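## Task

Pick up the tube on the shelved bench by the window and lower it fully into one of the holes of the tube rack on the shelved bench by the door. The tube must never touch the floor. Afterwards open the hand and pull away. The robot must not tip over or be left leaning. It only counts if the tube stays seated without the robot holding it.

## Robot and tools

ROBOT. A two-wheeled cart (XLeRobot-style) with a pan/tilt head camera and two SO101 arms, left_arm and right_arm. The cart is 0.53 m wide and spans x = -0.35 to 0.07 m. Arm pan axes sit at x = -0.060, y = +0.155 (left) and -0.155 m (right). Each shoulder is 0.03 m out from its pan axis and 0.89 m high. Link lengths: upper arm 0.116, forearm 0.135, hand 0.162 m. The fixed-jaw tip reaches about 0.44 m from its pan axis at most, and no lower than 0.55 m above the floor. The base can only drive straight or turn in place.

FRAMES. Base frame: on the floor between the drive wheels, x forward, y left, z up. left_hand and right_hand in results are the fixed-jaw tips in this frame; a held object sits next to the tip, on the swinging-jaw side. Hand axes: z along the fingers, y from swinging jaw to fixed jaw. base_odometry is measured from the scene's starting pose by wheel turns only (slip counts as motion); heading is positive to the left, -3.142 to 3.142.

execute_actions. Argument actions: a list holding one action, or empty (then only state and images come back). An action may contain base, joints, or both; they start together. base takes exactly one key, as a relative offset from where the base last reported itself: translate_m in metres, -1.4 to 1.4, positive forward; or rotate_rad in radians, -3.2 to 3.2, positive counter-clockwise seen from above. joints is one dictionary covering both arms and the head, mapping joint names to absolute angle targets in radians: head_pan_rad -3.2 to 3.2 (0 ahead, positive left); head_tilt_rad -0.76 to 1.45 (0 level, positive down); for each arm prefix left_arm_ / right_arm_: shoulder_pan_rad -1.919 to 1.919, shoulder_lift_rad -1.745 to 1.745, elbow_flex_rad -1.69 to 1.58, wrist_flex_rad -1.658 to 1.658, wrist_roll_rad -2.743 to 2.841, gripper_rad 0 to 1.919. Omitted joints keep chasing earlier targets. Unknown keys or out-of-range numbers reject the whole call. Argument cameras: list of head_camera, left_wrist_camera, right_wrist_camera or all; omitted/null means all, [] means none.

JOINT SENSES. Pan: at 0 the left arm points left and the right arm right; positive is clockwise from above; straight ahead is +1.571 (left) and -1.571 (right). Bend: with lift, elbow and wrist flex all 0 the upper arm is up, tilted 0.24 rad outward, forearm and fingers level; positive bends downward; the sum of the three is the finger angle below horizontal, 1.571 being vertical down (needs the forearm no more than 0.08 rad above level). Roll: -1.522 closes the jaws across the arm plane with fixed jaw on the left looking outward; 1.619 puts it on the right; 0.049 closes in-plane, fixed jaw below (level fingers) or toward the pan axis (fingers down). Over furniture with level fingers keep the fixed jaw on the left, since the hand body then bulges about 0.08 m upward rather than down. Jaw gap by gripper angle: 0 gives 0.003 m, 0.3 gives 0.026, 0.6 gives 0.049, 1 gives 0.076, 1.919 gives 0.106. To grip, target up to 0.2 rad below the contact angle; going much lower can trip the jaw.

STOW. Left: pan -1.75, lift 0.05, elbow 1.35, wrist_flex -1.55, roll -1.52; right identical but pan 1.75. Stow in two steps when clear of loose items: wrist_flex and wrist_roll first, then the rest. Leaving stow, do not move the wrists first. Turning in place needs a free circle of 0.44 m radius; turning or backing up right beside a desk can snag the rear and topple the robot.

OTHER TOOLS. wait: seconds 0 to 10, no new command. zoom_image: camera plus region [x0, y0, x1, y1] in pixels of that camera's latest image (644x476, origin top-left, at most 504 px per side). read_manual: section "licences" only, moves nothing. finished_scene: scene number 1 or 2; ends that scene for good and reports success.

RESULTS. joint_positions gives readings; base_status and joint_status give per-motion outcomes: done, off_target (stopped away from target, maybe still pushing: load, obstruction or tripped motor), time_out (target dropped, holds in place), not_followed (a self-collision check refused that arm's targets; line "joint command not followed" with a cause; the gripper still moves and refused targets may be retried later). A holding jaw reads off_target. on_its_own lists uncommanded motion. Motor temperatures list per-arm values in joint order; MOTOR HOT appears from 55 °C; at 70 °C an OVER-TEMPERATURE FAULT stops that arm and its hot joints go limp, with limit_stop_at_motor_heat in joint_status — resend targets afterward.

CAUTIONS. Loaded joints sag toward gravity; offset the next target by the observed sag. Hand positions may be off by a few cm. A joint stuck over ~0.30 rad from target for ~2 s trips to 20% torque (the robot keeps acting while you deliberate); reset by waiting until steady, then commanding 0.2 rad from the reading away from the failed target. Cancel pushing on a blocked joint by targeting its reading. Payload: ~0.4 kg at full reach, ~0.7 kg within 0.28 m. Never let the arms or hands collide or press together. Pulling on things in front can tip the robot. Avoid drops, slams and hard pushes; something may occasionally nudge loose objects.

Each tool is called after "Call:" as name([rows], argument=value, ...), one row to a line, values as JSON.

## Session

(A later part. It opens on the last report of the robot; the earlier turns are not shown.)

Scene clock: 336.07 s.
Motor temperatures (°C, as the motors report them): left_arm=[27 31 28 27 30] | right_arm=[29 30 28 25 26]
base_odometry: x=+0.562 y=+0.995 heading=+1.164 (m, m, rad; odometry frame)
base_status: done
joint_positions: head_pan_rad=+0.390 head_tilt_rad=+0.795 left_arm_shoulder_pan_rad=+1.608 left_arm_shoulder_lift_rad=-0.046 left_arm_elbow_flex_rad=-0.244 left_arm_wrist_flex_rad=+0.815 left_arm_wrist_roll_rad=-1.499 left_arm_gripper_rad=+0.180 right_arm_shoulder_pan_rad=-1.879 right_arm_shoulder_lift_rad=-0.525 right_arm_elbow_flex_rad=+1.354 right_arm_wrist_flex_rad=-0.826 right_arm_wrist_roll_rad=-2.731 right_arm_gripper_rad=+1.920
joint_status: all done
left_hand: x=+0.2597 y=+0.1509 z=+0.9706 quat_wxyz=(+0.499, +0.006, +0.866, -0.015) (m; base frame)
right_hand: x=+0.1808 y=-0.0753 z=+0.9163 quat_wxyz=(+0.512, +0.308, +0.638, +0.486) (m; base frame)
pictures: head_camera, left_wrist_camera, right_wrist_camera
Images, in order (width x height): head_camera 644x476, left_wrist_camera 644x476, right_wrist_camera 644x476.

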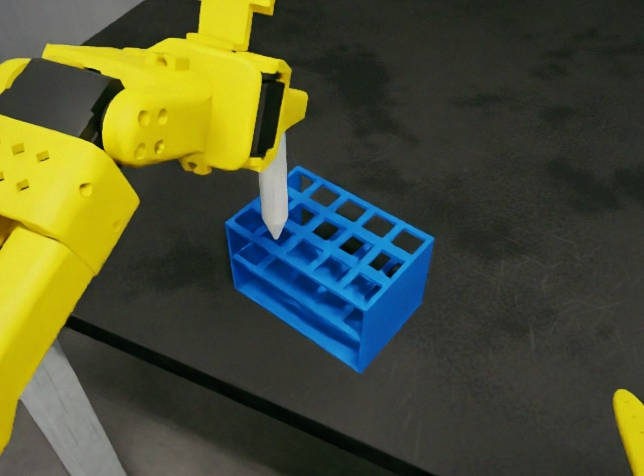

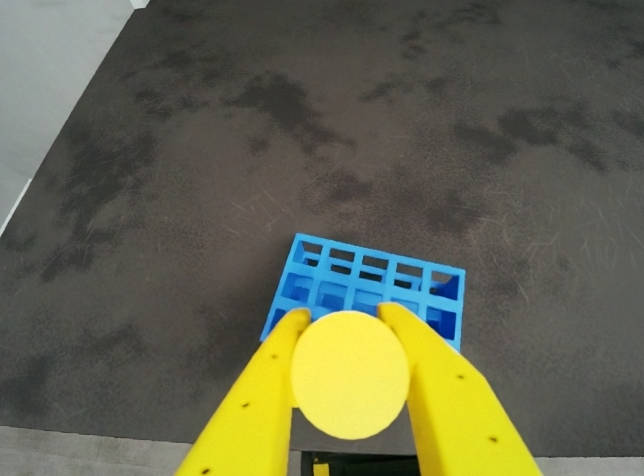

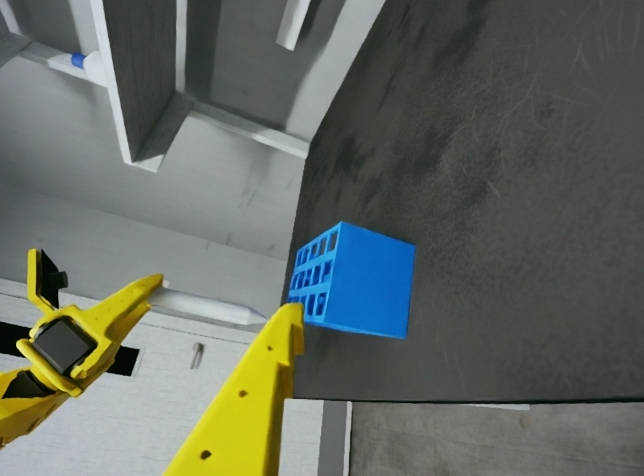

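Call:
zoom_image(camera="head_camera", region=[200, 120, 450, 380])

Call:
zoom_image(camera="right_wrist_camera", region=[130, 200, 430, 380])

Region (200, 120, 450, 380) of head_camera's 644x476 image, scaled by 1.938; it fills the left 485 columns of this view, and the rest is white.

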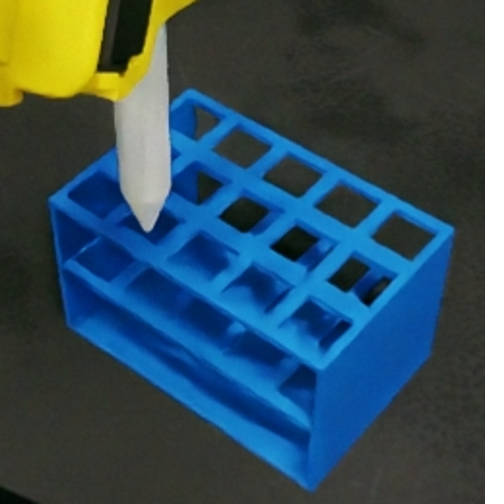

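Region (130, 200, 430, 380) of right_wrist_camera's 644x476 image, scaled by 1.680; it fills the top 302 rows of this view, and the rest is white.

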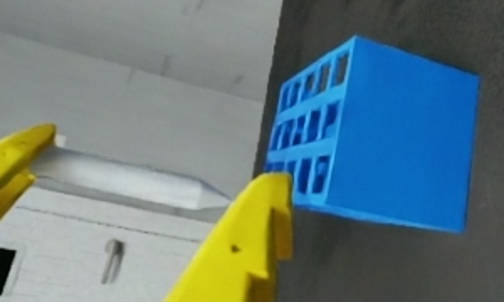

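Call:
execute_actions([
  {"base": {"translate_m": 0.018}, "joints": {"left_arm_shoulder_pan_rad": 1.65, "left_arm_shoulder_lift_rad": -0.14, "left_arm_elbow_flex_rad": -0.046, "left_arm_wrist_flex_rad": 0.632, "left_arm_wrist_roll_rad": -1.482, "right_arm_shoulder_lift_rad": -0.78, "right_arm_elbow_flex_rad": 1.52, "right_arm_wrist_flex_rad": -0.78}},
], cameras=["all"])

Call:
zoom_image(camera="head_camera", region=[210, 150, 430, 370])

Call:
zoom_image(camera="right_wrist_camera", region=[230, 210, 380, 340])

Scene clock: 393.20 s.
Motor temperatures (°C, as the motors report them): left_arm=[27 31 29 27 30] | right_arm=[29 30 28 25 26]
base_odometry: x=+0.570 y=+1.012 heading=+1.165 (m, m, rad; odometry frame)
base_status: done
joint_positions: head_pan_rad=+0.390 head_tilt_rad=+0.795 left_arm_shoulder_pan_rad=+1.641 left_arm_shoulder_lift_rad=-0.099 left_arm_elbow_flex_rad=-0.037 left_arm_wrist_flex_rad=+0.651 left_arm_wrist_roll_rad=-1.488 left_arm_gripper_rad=+0.180 right_arm_shoulder_pan_rad=-1.879 right_arm_shoulder_lift_rad=-0.665 right_arm_elbow_flex_rad=+1.496 right_arm_wrist_flex_rad=-0.786 right_arm_wrist_roll_rad=-2.731 right_arm_gripper_rad=+1.920
joint_status: right_arm_shoulder_lift_rad not_followed (moved -0.139 of -0.255); right_arm_elbow_flex_rad not_followed (moved +0.140 of +0.166); right_arm_wrist_flex_rad not_followed (moved +0.040 of +0.046); the others done
left_hand: x=+0.2593 y=+0.1402 z=+0.9526 quat_wxyz=(+0.503, +0.016, +0.864, -0.026) (m; base frame)
right_hand: x=+0.1664 y=-0.0799 z=+0.9039 quat_wxyz=(+0.502, +0.314, +0.651, +0.475) (m; base frame)
pictures: head_camera, left_wrist_camera, right_wrist_camera
joint command not followed: on one or more control steps a check withheld the commanded joint targets of the right arm, and it was not sent them on those steps. On the call's last step the targets were still withheld.
cause: the commanded joint targets would bring two parts of the arm too close to each other (right_arm_shoulder_lift_rad and right_arm_elbow_flex_rad lie between them); next, command targets that bring no two parts of the arm closer together.
Images, in order (width x height): head_camera 644x476, left_wrist_camera 644x476, right_wrist_camera 644x476.

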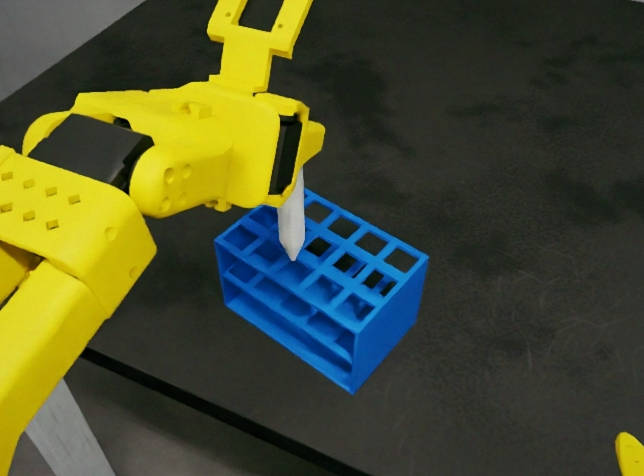

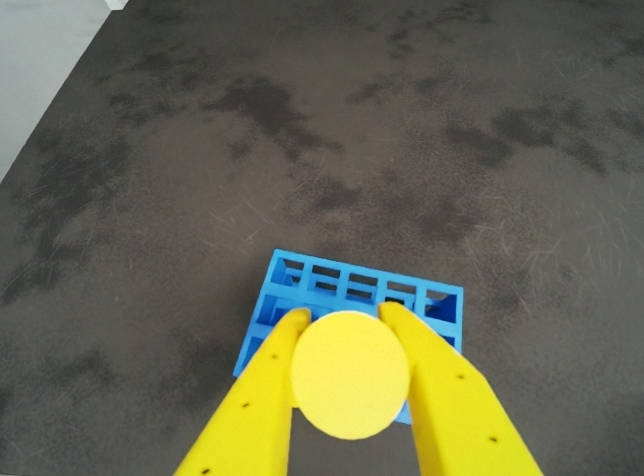

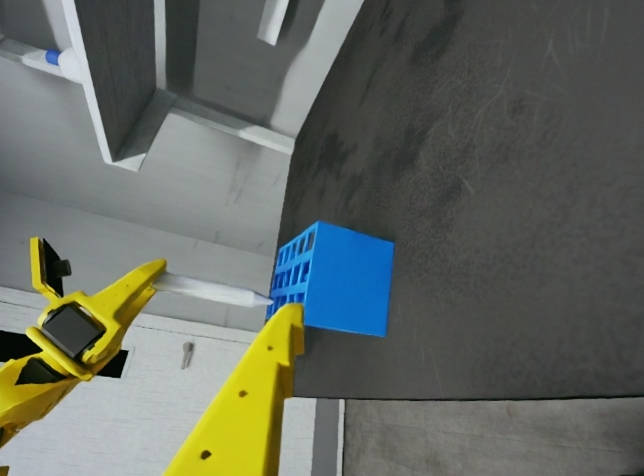

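Region (210, 150, 430, 370) of head_camera's 644x476 image, scaled by 2.291.

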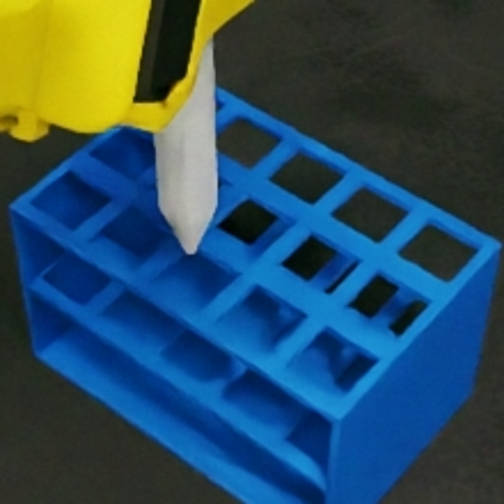

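Region (230, 210, 380, 340) of right_wrist_camera's 644x476 image, scaled by 3.360; it fills the top 437 rows of this view, and the rest is white.

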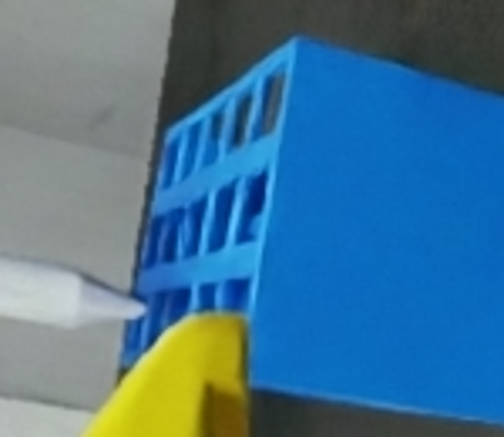

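Call:
execute_actions([
  {"joints": {"left_arm_shoulder_lift_rad": -0.172, "left_arm_elbow_flex_rad": 0.163, "left_arm_wrist_flex_rad": 0.456, "right_arm_shoulder_lift_rad": -0.68, "right_arm_elbow_flex_rad": 1.46, "right_arm_wrist_flex_rad": -0.786}},
], cameras=["head_camera", "right_wrist_camera"])

Call:
zoom_image(camera="head_camera", region=[210, 150, 430, 370])

Scene clock: 411.77 s.
Motor temperatures (°C, as the motors report them): left_arm=[27 31 29 27 30] | right_arm=[29 30 28 25 26]
base_odometry: x=+0.570 y=+1.012 heading=+1.165 (m, m, rad; odometry frame)
base_status: not commanded
joint_positions: head_pan_rad=+0.390 head_tilt_rad=+0.795 left_arm_shoulder_pan_rad=+1.641 left_arm_shoulder_lift_rad=-0.129 left_arm_elbow_flex_rad=+0.172 left_arm_wrist_flex_rad=+0.473 left_arm_wrist_roll_rad=-1.488 left_arm_gripper_rad=+0.180 right_arm_shoulder_pan_rad=-1.879 right_arm_shoulder_lift_rad=-0.680 right_arm_elbow_flex_rad=+1.491 right_arm_wrist_flex_rad=-0.786 right_arm_wrist_roll_rad=-2.731 right_arm_gripper_rad=+1.920
joint_status: all done
left_hand: x=+0.2578 y=+0.1403 z=+0.9291 quat_wxyz=(+0.503, +0.016, +0.864, -0.026) (m; base frame)
right_hand: x=+0.1666 y=-0.0798 z=+0.9083 quat_wxyz=(+0.507, +0.311, +0.645, +0.480) (m; base frame)
pictures: head_camera, right_wrist_camera
Images, in order (width x height): head_camera 644x476, right_wrist_camera 644x476.

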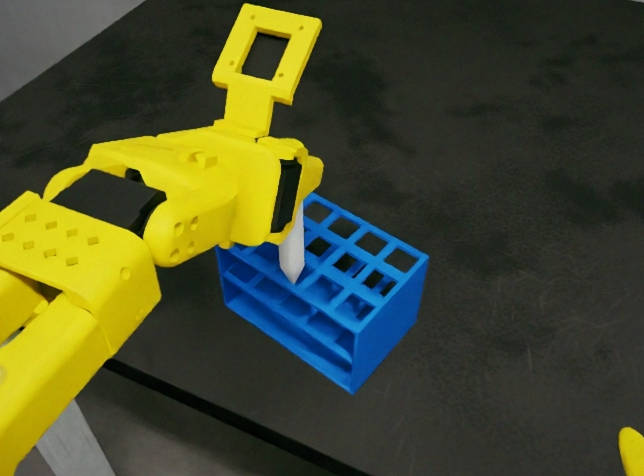

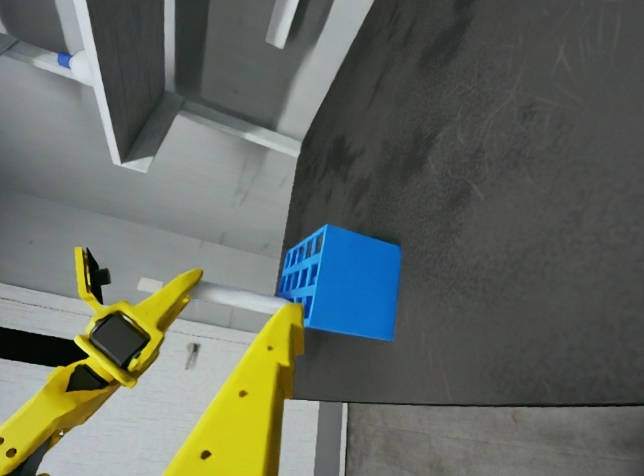

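Region (210, 150, 430, 370) of head_camera's 644x476 image, scaled by 2.291.

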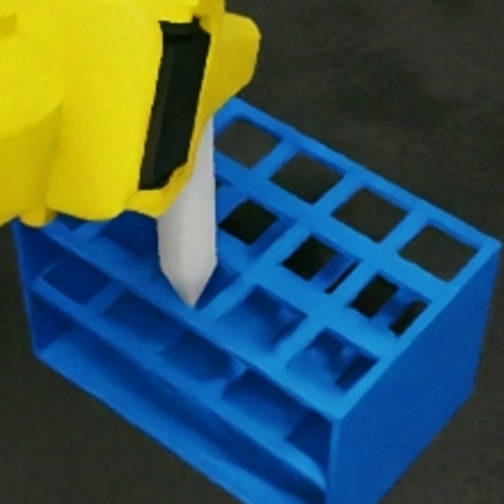

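Call:
execute_actions([
  {"joints": {"left_arm_shoulder_pan_rad": 1.658, "left_arm_shoulder_lift_rad": -0.126, "left_arm_elbow_flex_rad": 0.293, "left_arm_wrist_flex_rad": 0.310}},
], cameras=["head_camera", "left_wrist_camera"])

Call:
zoom_image(camera="head_camera", region=[210, 180, 430, 400])

Scene clock: 422.73 s.
Motor temperatures (°C, as the motors report them): left_arm=[27 31 29 27 30] | right_arm=[29 30 28 25 26]
base_odometry: x=+0.570 y=+1.012 heading=+1.165 (m, m, rad; odometry frame)
base_status: not commanded
joint_positions: head_pan_rad=+0.390 head_tilt_rad=+0.795 left_arm_shoulder_pan_rad=+1.649 left_arm_shoulder_lift_rad=-0.117 left_arm_elbow_flex_rad=+0.301 left_arm_wrist_flex_rad=+0.327 left_arm_wrist_roll_rad=-1.488 left_arm_gripper_rad=+0.180 right_arm_shoulder_pan_rad=-1.879 right_arm_shoulder_lift_rad=-0.680 right_arm_elbow_flex_rad=+1.491 right_arm_wrist_flex_rad=-0.786 right_arm_wrist_roll_rad=-2.731 right_arm_gripper_rad=+1.920
joint_status: all done
left_hand: x=+0.2581 y=+0.1378 z=+0.9106 quat_wxyz=(+0.505, +0.019, +0.863, -0.028) (m; base frame)
right_hand: x=+0.1666 y=-0.0798 z=+0.9083 quat_wxyz=(+0.507, +0.311, +0.645, +0.480) (m; base frame)
pictures: head_camera, left_wrist_camera
Images, in order (width x height): head_camera 644x476, left_wrist_camera 644x476.

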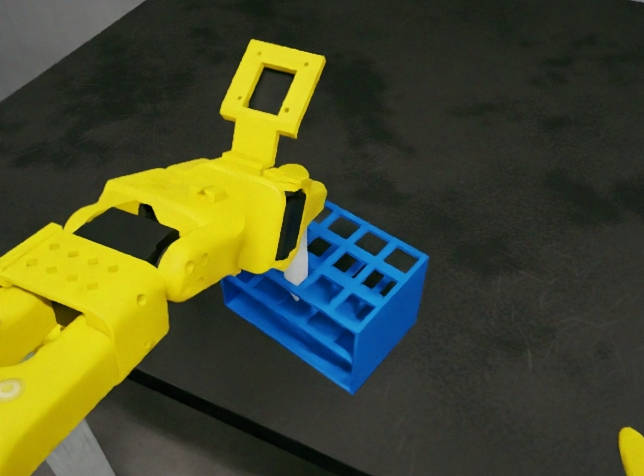

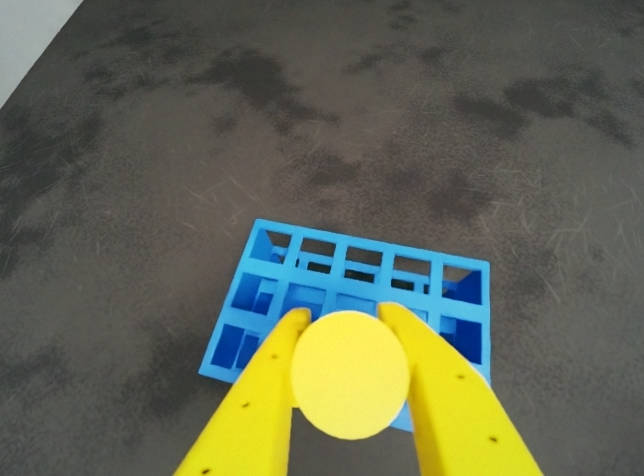

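Region (210, 180, 430, 400) of head_camera's 644x476 image, scaled by 2.291.

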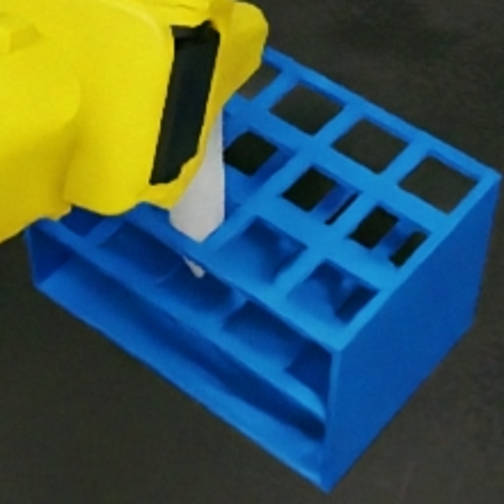

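Call:
execute_actions([
  {"joints": {"left_arm_shoulder_lift_rad": -0.090, "left_arm_elbow_flex_rad": 0.407, "left_arm_wrist_flex_rad": 0.161}},
], cameras=["head_camera", "left_wrist_camera"])

Call:
zoom_image(camera="head_camera", region=[210, 180, 430, 400])

Scene clock: 434.53 s.
Motor temperatures (°C, as the motors report them): left_arm=[27 31 29 27 30] | right_arm=[29 30 28 25 26]
base_odometry: x=+0.570 y=+1.012 heading=+1.165 (m, m, rad; odometry frame)
base_status: not commanded
joint_positions: head_pan_rad=+0.390 head_tilt_rad=+0.795 left_arm_shoulder_pan_rad=+1.649 left_arm_shoulder_lift_rad=-0.082 left_arm_elbow_flex_rad=+0.416 left_arm_wrist_flex_rad=+0.182 left_arm_wrist_roll_rad=-1.488 left_arm_gripper_rad=+0.180 right_arm_shoulder_pan_rad=-1.879 right_arm_shoulder_lift_rad=-0.680 right_arm_elbow_flex_rad=+1.489 right_arm_wrist_flex_rad=-0.786 right_arm_wrist_roll_rad=-2.731 right_arm_gripper_rad=+1.920
joint_status: all done
left_hand: x=+0.2573 y=+0.1379 z=+0.8896 quat_wxyz=(+0.503, +0.019, +0.864, -0.028) (m; base frame)
right_hand: x=+0.1667 y=-0.0798 z=+0.9087 quat_wxyz=(+0.507, +0.311, +0.644, +0.481) (m; base frame)
pictures: head_camera, left_wrist_camera
Images, in order (width x height): head_camera 644x476, left_wrist_camera 644x476.

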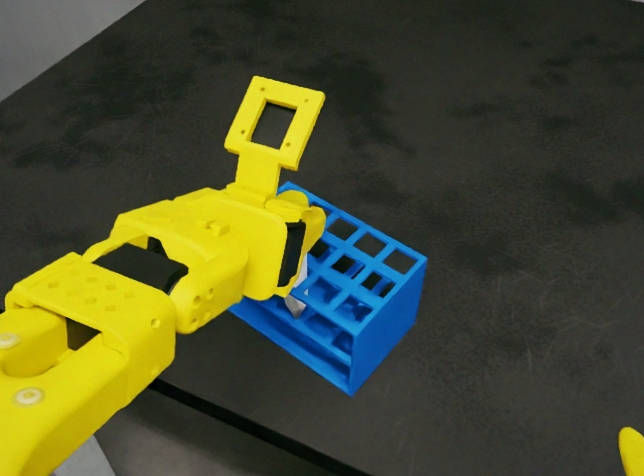

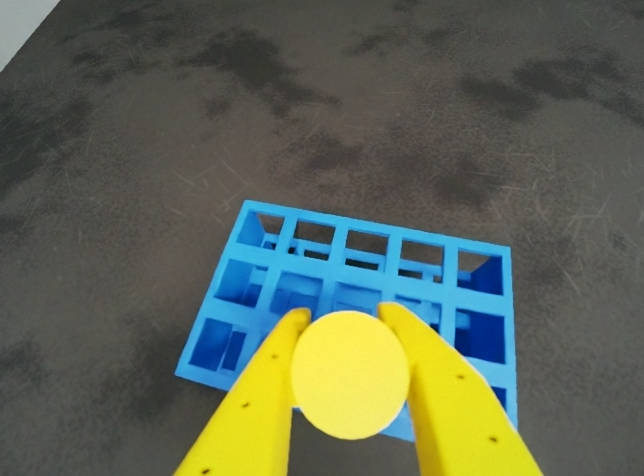

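Region (210, 180, 430, 400) of head_camera's 644x476 image, scaled by 2.291.

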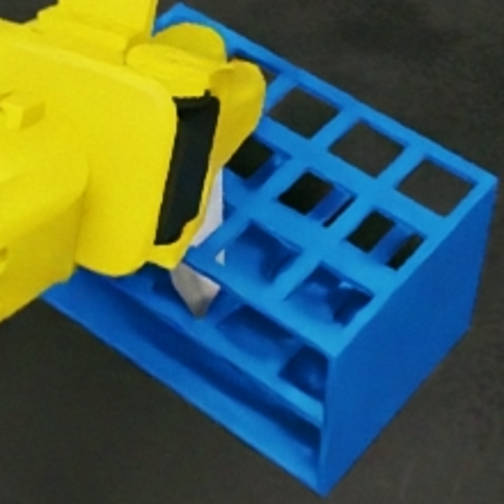

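Call:
execute_actions([
  {"joints": {"left_arm_shoulder_lift_rad": -0.010, "left_arm_elbow_flex_rad": 0.480, "left_arm_wrist_flex_rad": 0.004}},
], cameras=["all"])

Call:
zoom_image(camera="head_camera", region=[210, 180, 430, 400])

Scene clock: 444.53 s.
Motor temperatures (°C, as the motors report them): left_arm=[27 32 29 27 30] | right_arm=[29 30 28 25 26]
base_odometry: x=+0.570 y=+1.012 heading=+1.165 (m, m, rad; odometry frame)
base_status: not commanded
joint_positions: head_pan_rad=+0.390 head_tilt_rad=+0.795 left_arm_shoulder_pan_rad=+1.649 left_arm_shoulder_lift_rad=+0.001 left_arm_elbow_flex_rad=+0.488 left_arm_wrist_flex_rad=+0.022 left_arm_wrist_roll_rad=-1.488 left_arm_gripper_rad=+0.180 right_arm_shoulder_pan_rad=-1.879 right_arm_shoulder_lift_rad=-0.680 right_arm_elbow_flex_rad=+1.489 right_arm_wrist_flex_rad=-0.786 right_arm_wrist_roll_rad=-2.731 right_arm_gripper_rad=+1.920
joint_status: all done
left_hand: x=+0.2595 y=+0.1377 z=+0.8688 quat_wxyz=(+0.505, +0.019, +0.863, -0.028) (m; base frame)
right_hand: x=+0.1667 y=-0.0798 z=+0.9087 quat_wxyz=(+0.507, +0.311, +0.644, +0.481) (m; base frame)
pictures: head_camera, left_wrist_camera, right_wrist_camera
Images, in order (width x height): head_camera 644x476, left_wrist_camera 644x476, right_wrist_camera 644x476.

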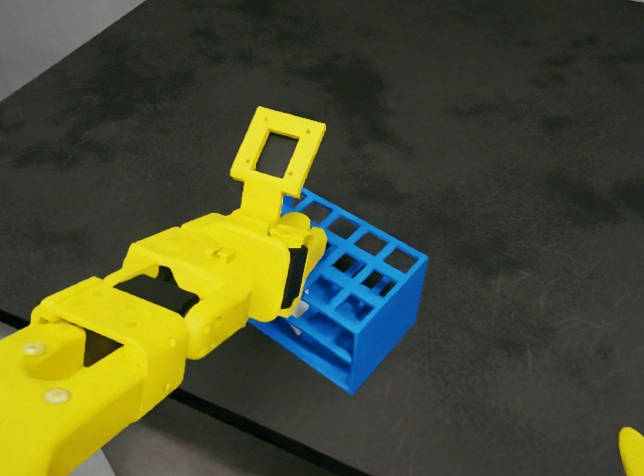

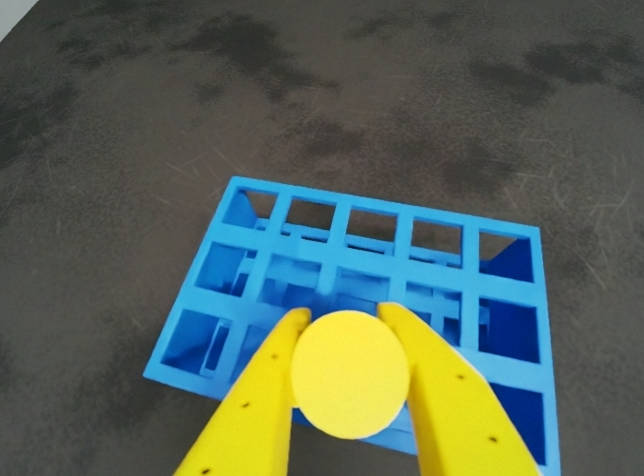

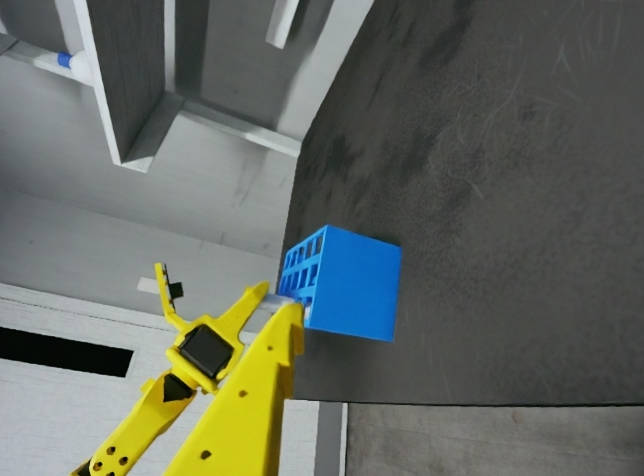

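Region (210, 180, 430, 400) of head_camera's 644x476 image, scaled by 2.291.

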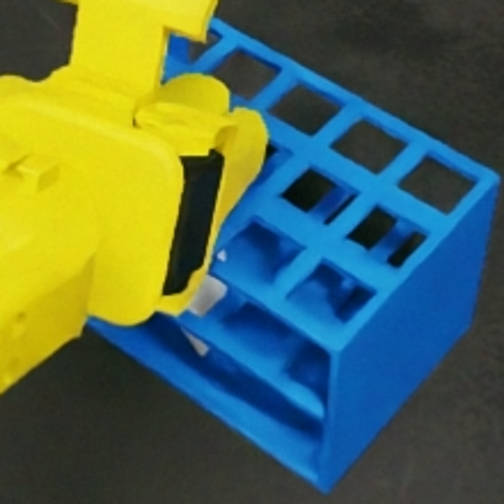

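Call:
execute_actions([
  {"joints": {"left_arm_gripper_rad": 0.6}},
], cameras=["left_wrist_camera"])

Call:
execute_actions([
  {"joints": {"left_arm_shoulder_pan_rad": 1.61}},
], cameras=["left_wrist_camera"])

Scene clock: 452.87 s.
Motor temperatures (°C, as the motors report them): left_arm=[27 31 29 27 30] | right_arm=[29 30 28 25 26]
base_odometry: x=+0.570 y=+1.012 heading=+1.165 (m, m, rad; odometry frame)
base_status: not commanded
joint_positions: head_pan_rad=+0.390 head_tilt_rad=+0.795 left_arm_shoulder_pan_rad=+1.649 left_arm_shoulder_lift_rad=+0.001 left_arm_elbow_flex_rad=+0.488 left_arm_wrist_flex_rad=+0.021 left_arm_wrist_roll_rad=-1.488 left_arm_gripper_rad=+0.588 right_arm_shoulder_pan_rad=-1.879 right_arm_shoulder_lift_rad=-0.680 right_arm_elbow_flex_rad=+1.489 right_arm_wrist_flex_rad=-0.786 right_arm_wrist_roll_rad=-2.731 right_arm_gripper_rad=+1.920
joint_status: all done
left_hand: x=+0.2596 y=+0.1377 z=+0.8690 quat_wxyz=(+0.505, +0.019, +0.862, -0.028) (m; base frame)
right_hand: x=+0.1667 y=-0.0798 z=+0.9087 quat_wxyz=(+0.507, +0.311, +0.644, +0.481) (m; base frame)
pictures: left_wrist_camera
Images, in order (width x height): left_wrist_camera 644x476.

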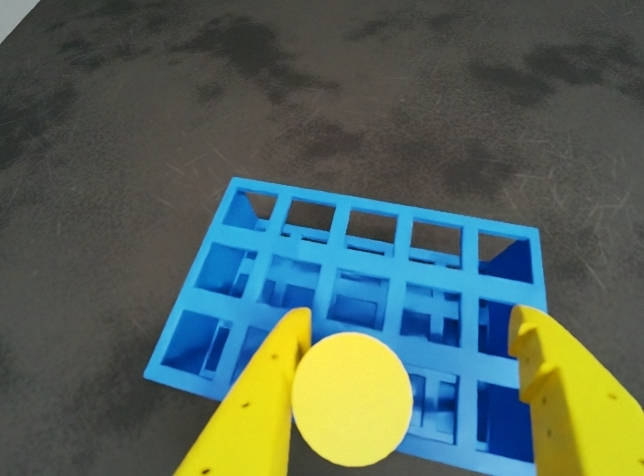

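Scene clock: 453.50 s.
Motor temperatures (°C, as the motors report them): left_arm=[27 31 29 27 30] | right_arm=[29 30 28 25 26]
base_odometry: x=+0.570 y=+1.012 heading=+1.165 (m, m, rad; odometry frame)
base_status: not commanded
joint_positions: head_pan_rad=+0.390 head_tilt_rad=+0.795 left_arm_shoulder_pan_rad=+1.620 left_arm_shoulder_lift_rad=+0.001 left_arm_elbow_flex_rad=+0.488 left_arm_wrist_flex_rad=+0.021 left_arm_wrist_roll_rad=-1.488 left_arm_gripper_rad=+0.589 right_arm_shoulder_pan_rad=-1.879 right_arm_shoulder_lift_rad=-0.680 right_arm_elbow_flex_rad=+1.489 right_arm_wrist_flex_rad=-0.786 right_arm_wrist_roll_rad=-2.731 right_arm_gripper_rad=+1.920
joint_status: all done
left_hand: x=+0.2600 y=+0.1470 z=+0.8690 quat_wxyz=(+0.506, +0.006, +0.862, -0.021) (m; base frame)
right_hand: x=+0.1667 y=-0.0798 z=+0.9087 quat_wxyz=(+0.507, +0.311, +0.644, +0.481) (m; base frame)
pictures: left_wrist_camera
Images, in order (width x height): left_wrist_camera 644x476.

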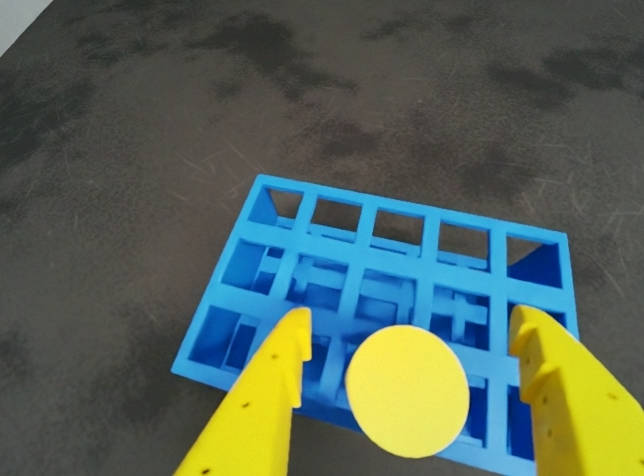

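Both jaws are clear of the cap, so I'll back away.

Call:
execute_actions([
  {"base": {"translate_m": -0.35}, "joints": {"head_pan_rad": 0.2, "head_tilt_rad": 0.55}},
], cameras=["head_camera"])

Call:
zoom_image(camera="head_camera", region=[200, 100, 440, 300])

Scene clock: 466.70 s.
Motor temperatures (°C, as the motors report them): left_arm=[27 31 29 27 30] | right_arm=[29 30 28 25 26]
base_odometry: x=+0.432 y=+0.690 heading=+1.165 (m, m, rad; odometry frame)
base_status: done
joint_positions: head_pan_rad=+0.210 head_tilt_rad=+0.564 left_arm_shoulder_pan_rad=+1.620 left_arm_shoulder_lift_rad=+0.001 left_arm_elbow_flex_rad=+0.488 left_arm_wrist_flex_rad=+0.021 left_arm_wrist_roll_rad=-1.488 left_arm_gripper_rad=+0.589 right_arm_shoulder_pan_rad=-1.879 right_arm_shoulder_lift_rad=-0.680 right_arm_elbow_flex_rad=+1.489 right_arm_wrist_flex_rad=-0.786 right_arm_wrist_roll_rad=-2.731 right_arm_gripper_rad=+1.920
joint_status: all done
left_hand: x=+0.2600 y=+0.1470 z=+0.8690 quat_wxyz=(+0.506, +0.006, +0.862, -0.021) (m; base frame)
right_hand: x=+0.1667 y=-0.0798 z=+0.9087 quat_wxyz=(+0.507, +0.311, +0.644, +0.481) (m; base frame)
pictures: head_camera
Images, in order (width x height): head_camera 644x476.

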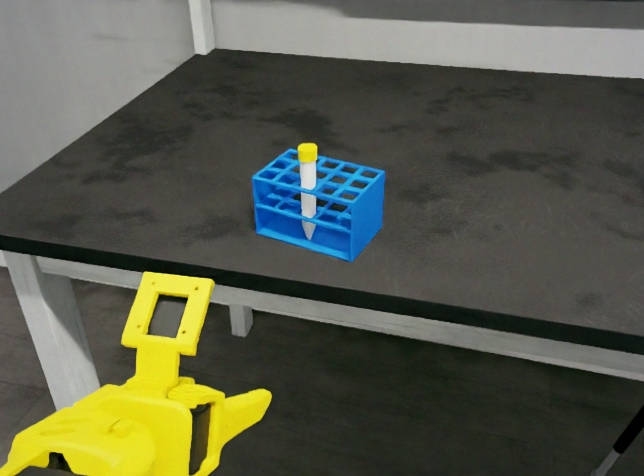

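Region (200, 100, 440, 300) of head_camera's 644x476 image, scaled by 2.100.

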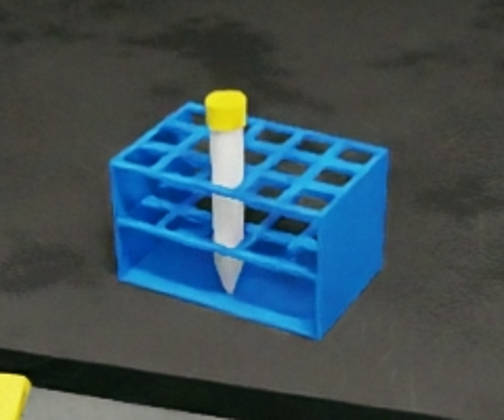

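The tube is seated on the rack's bottom and the robot is clear.

Call:
finished_scene(scene=2)

The scene is finished: the task was done.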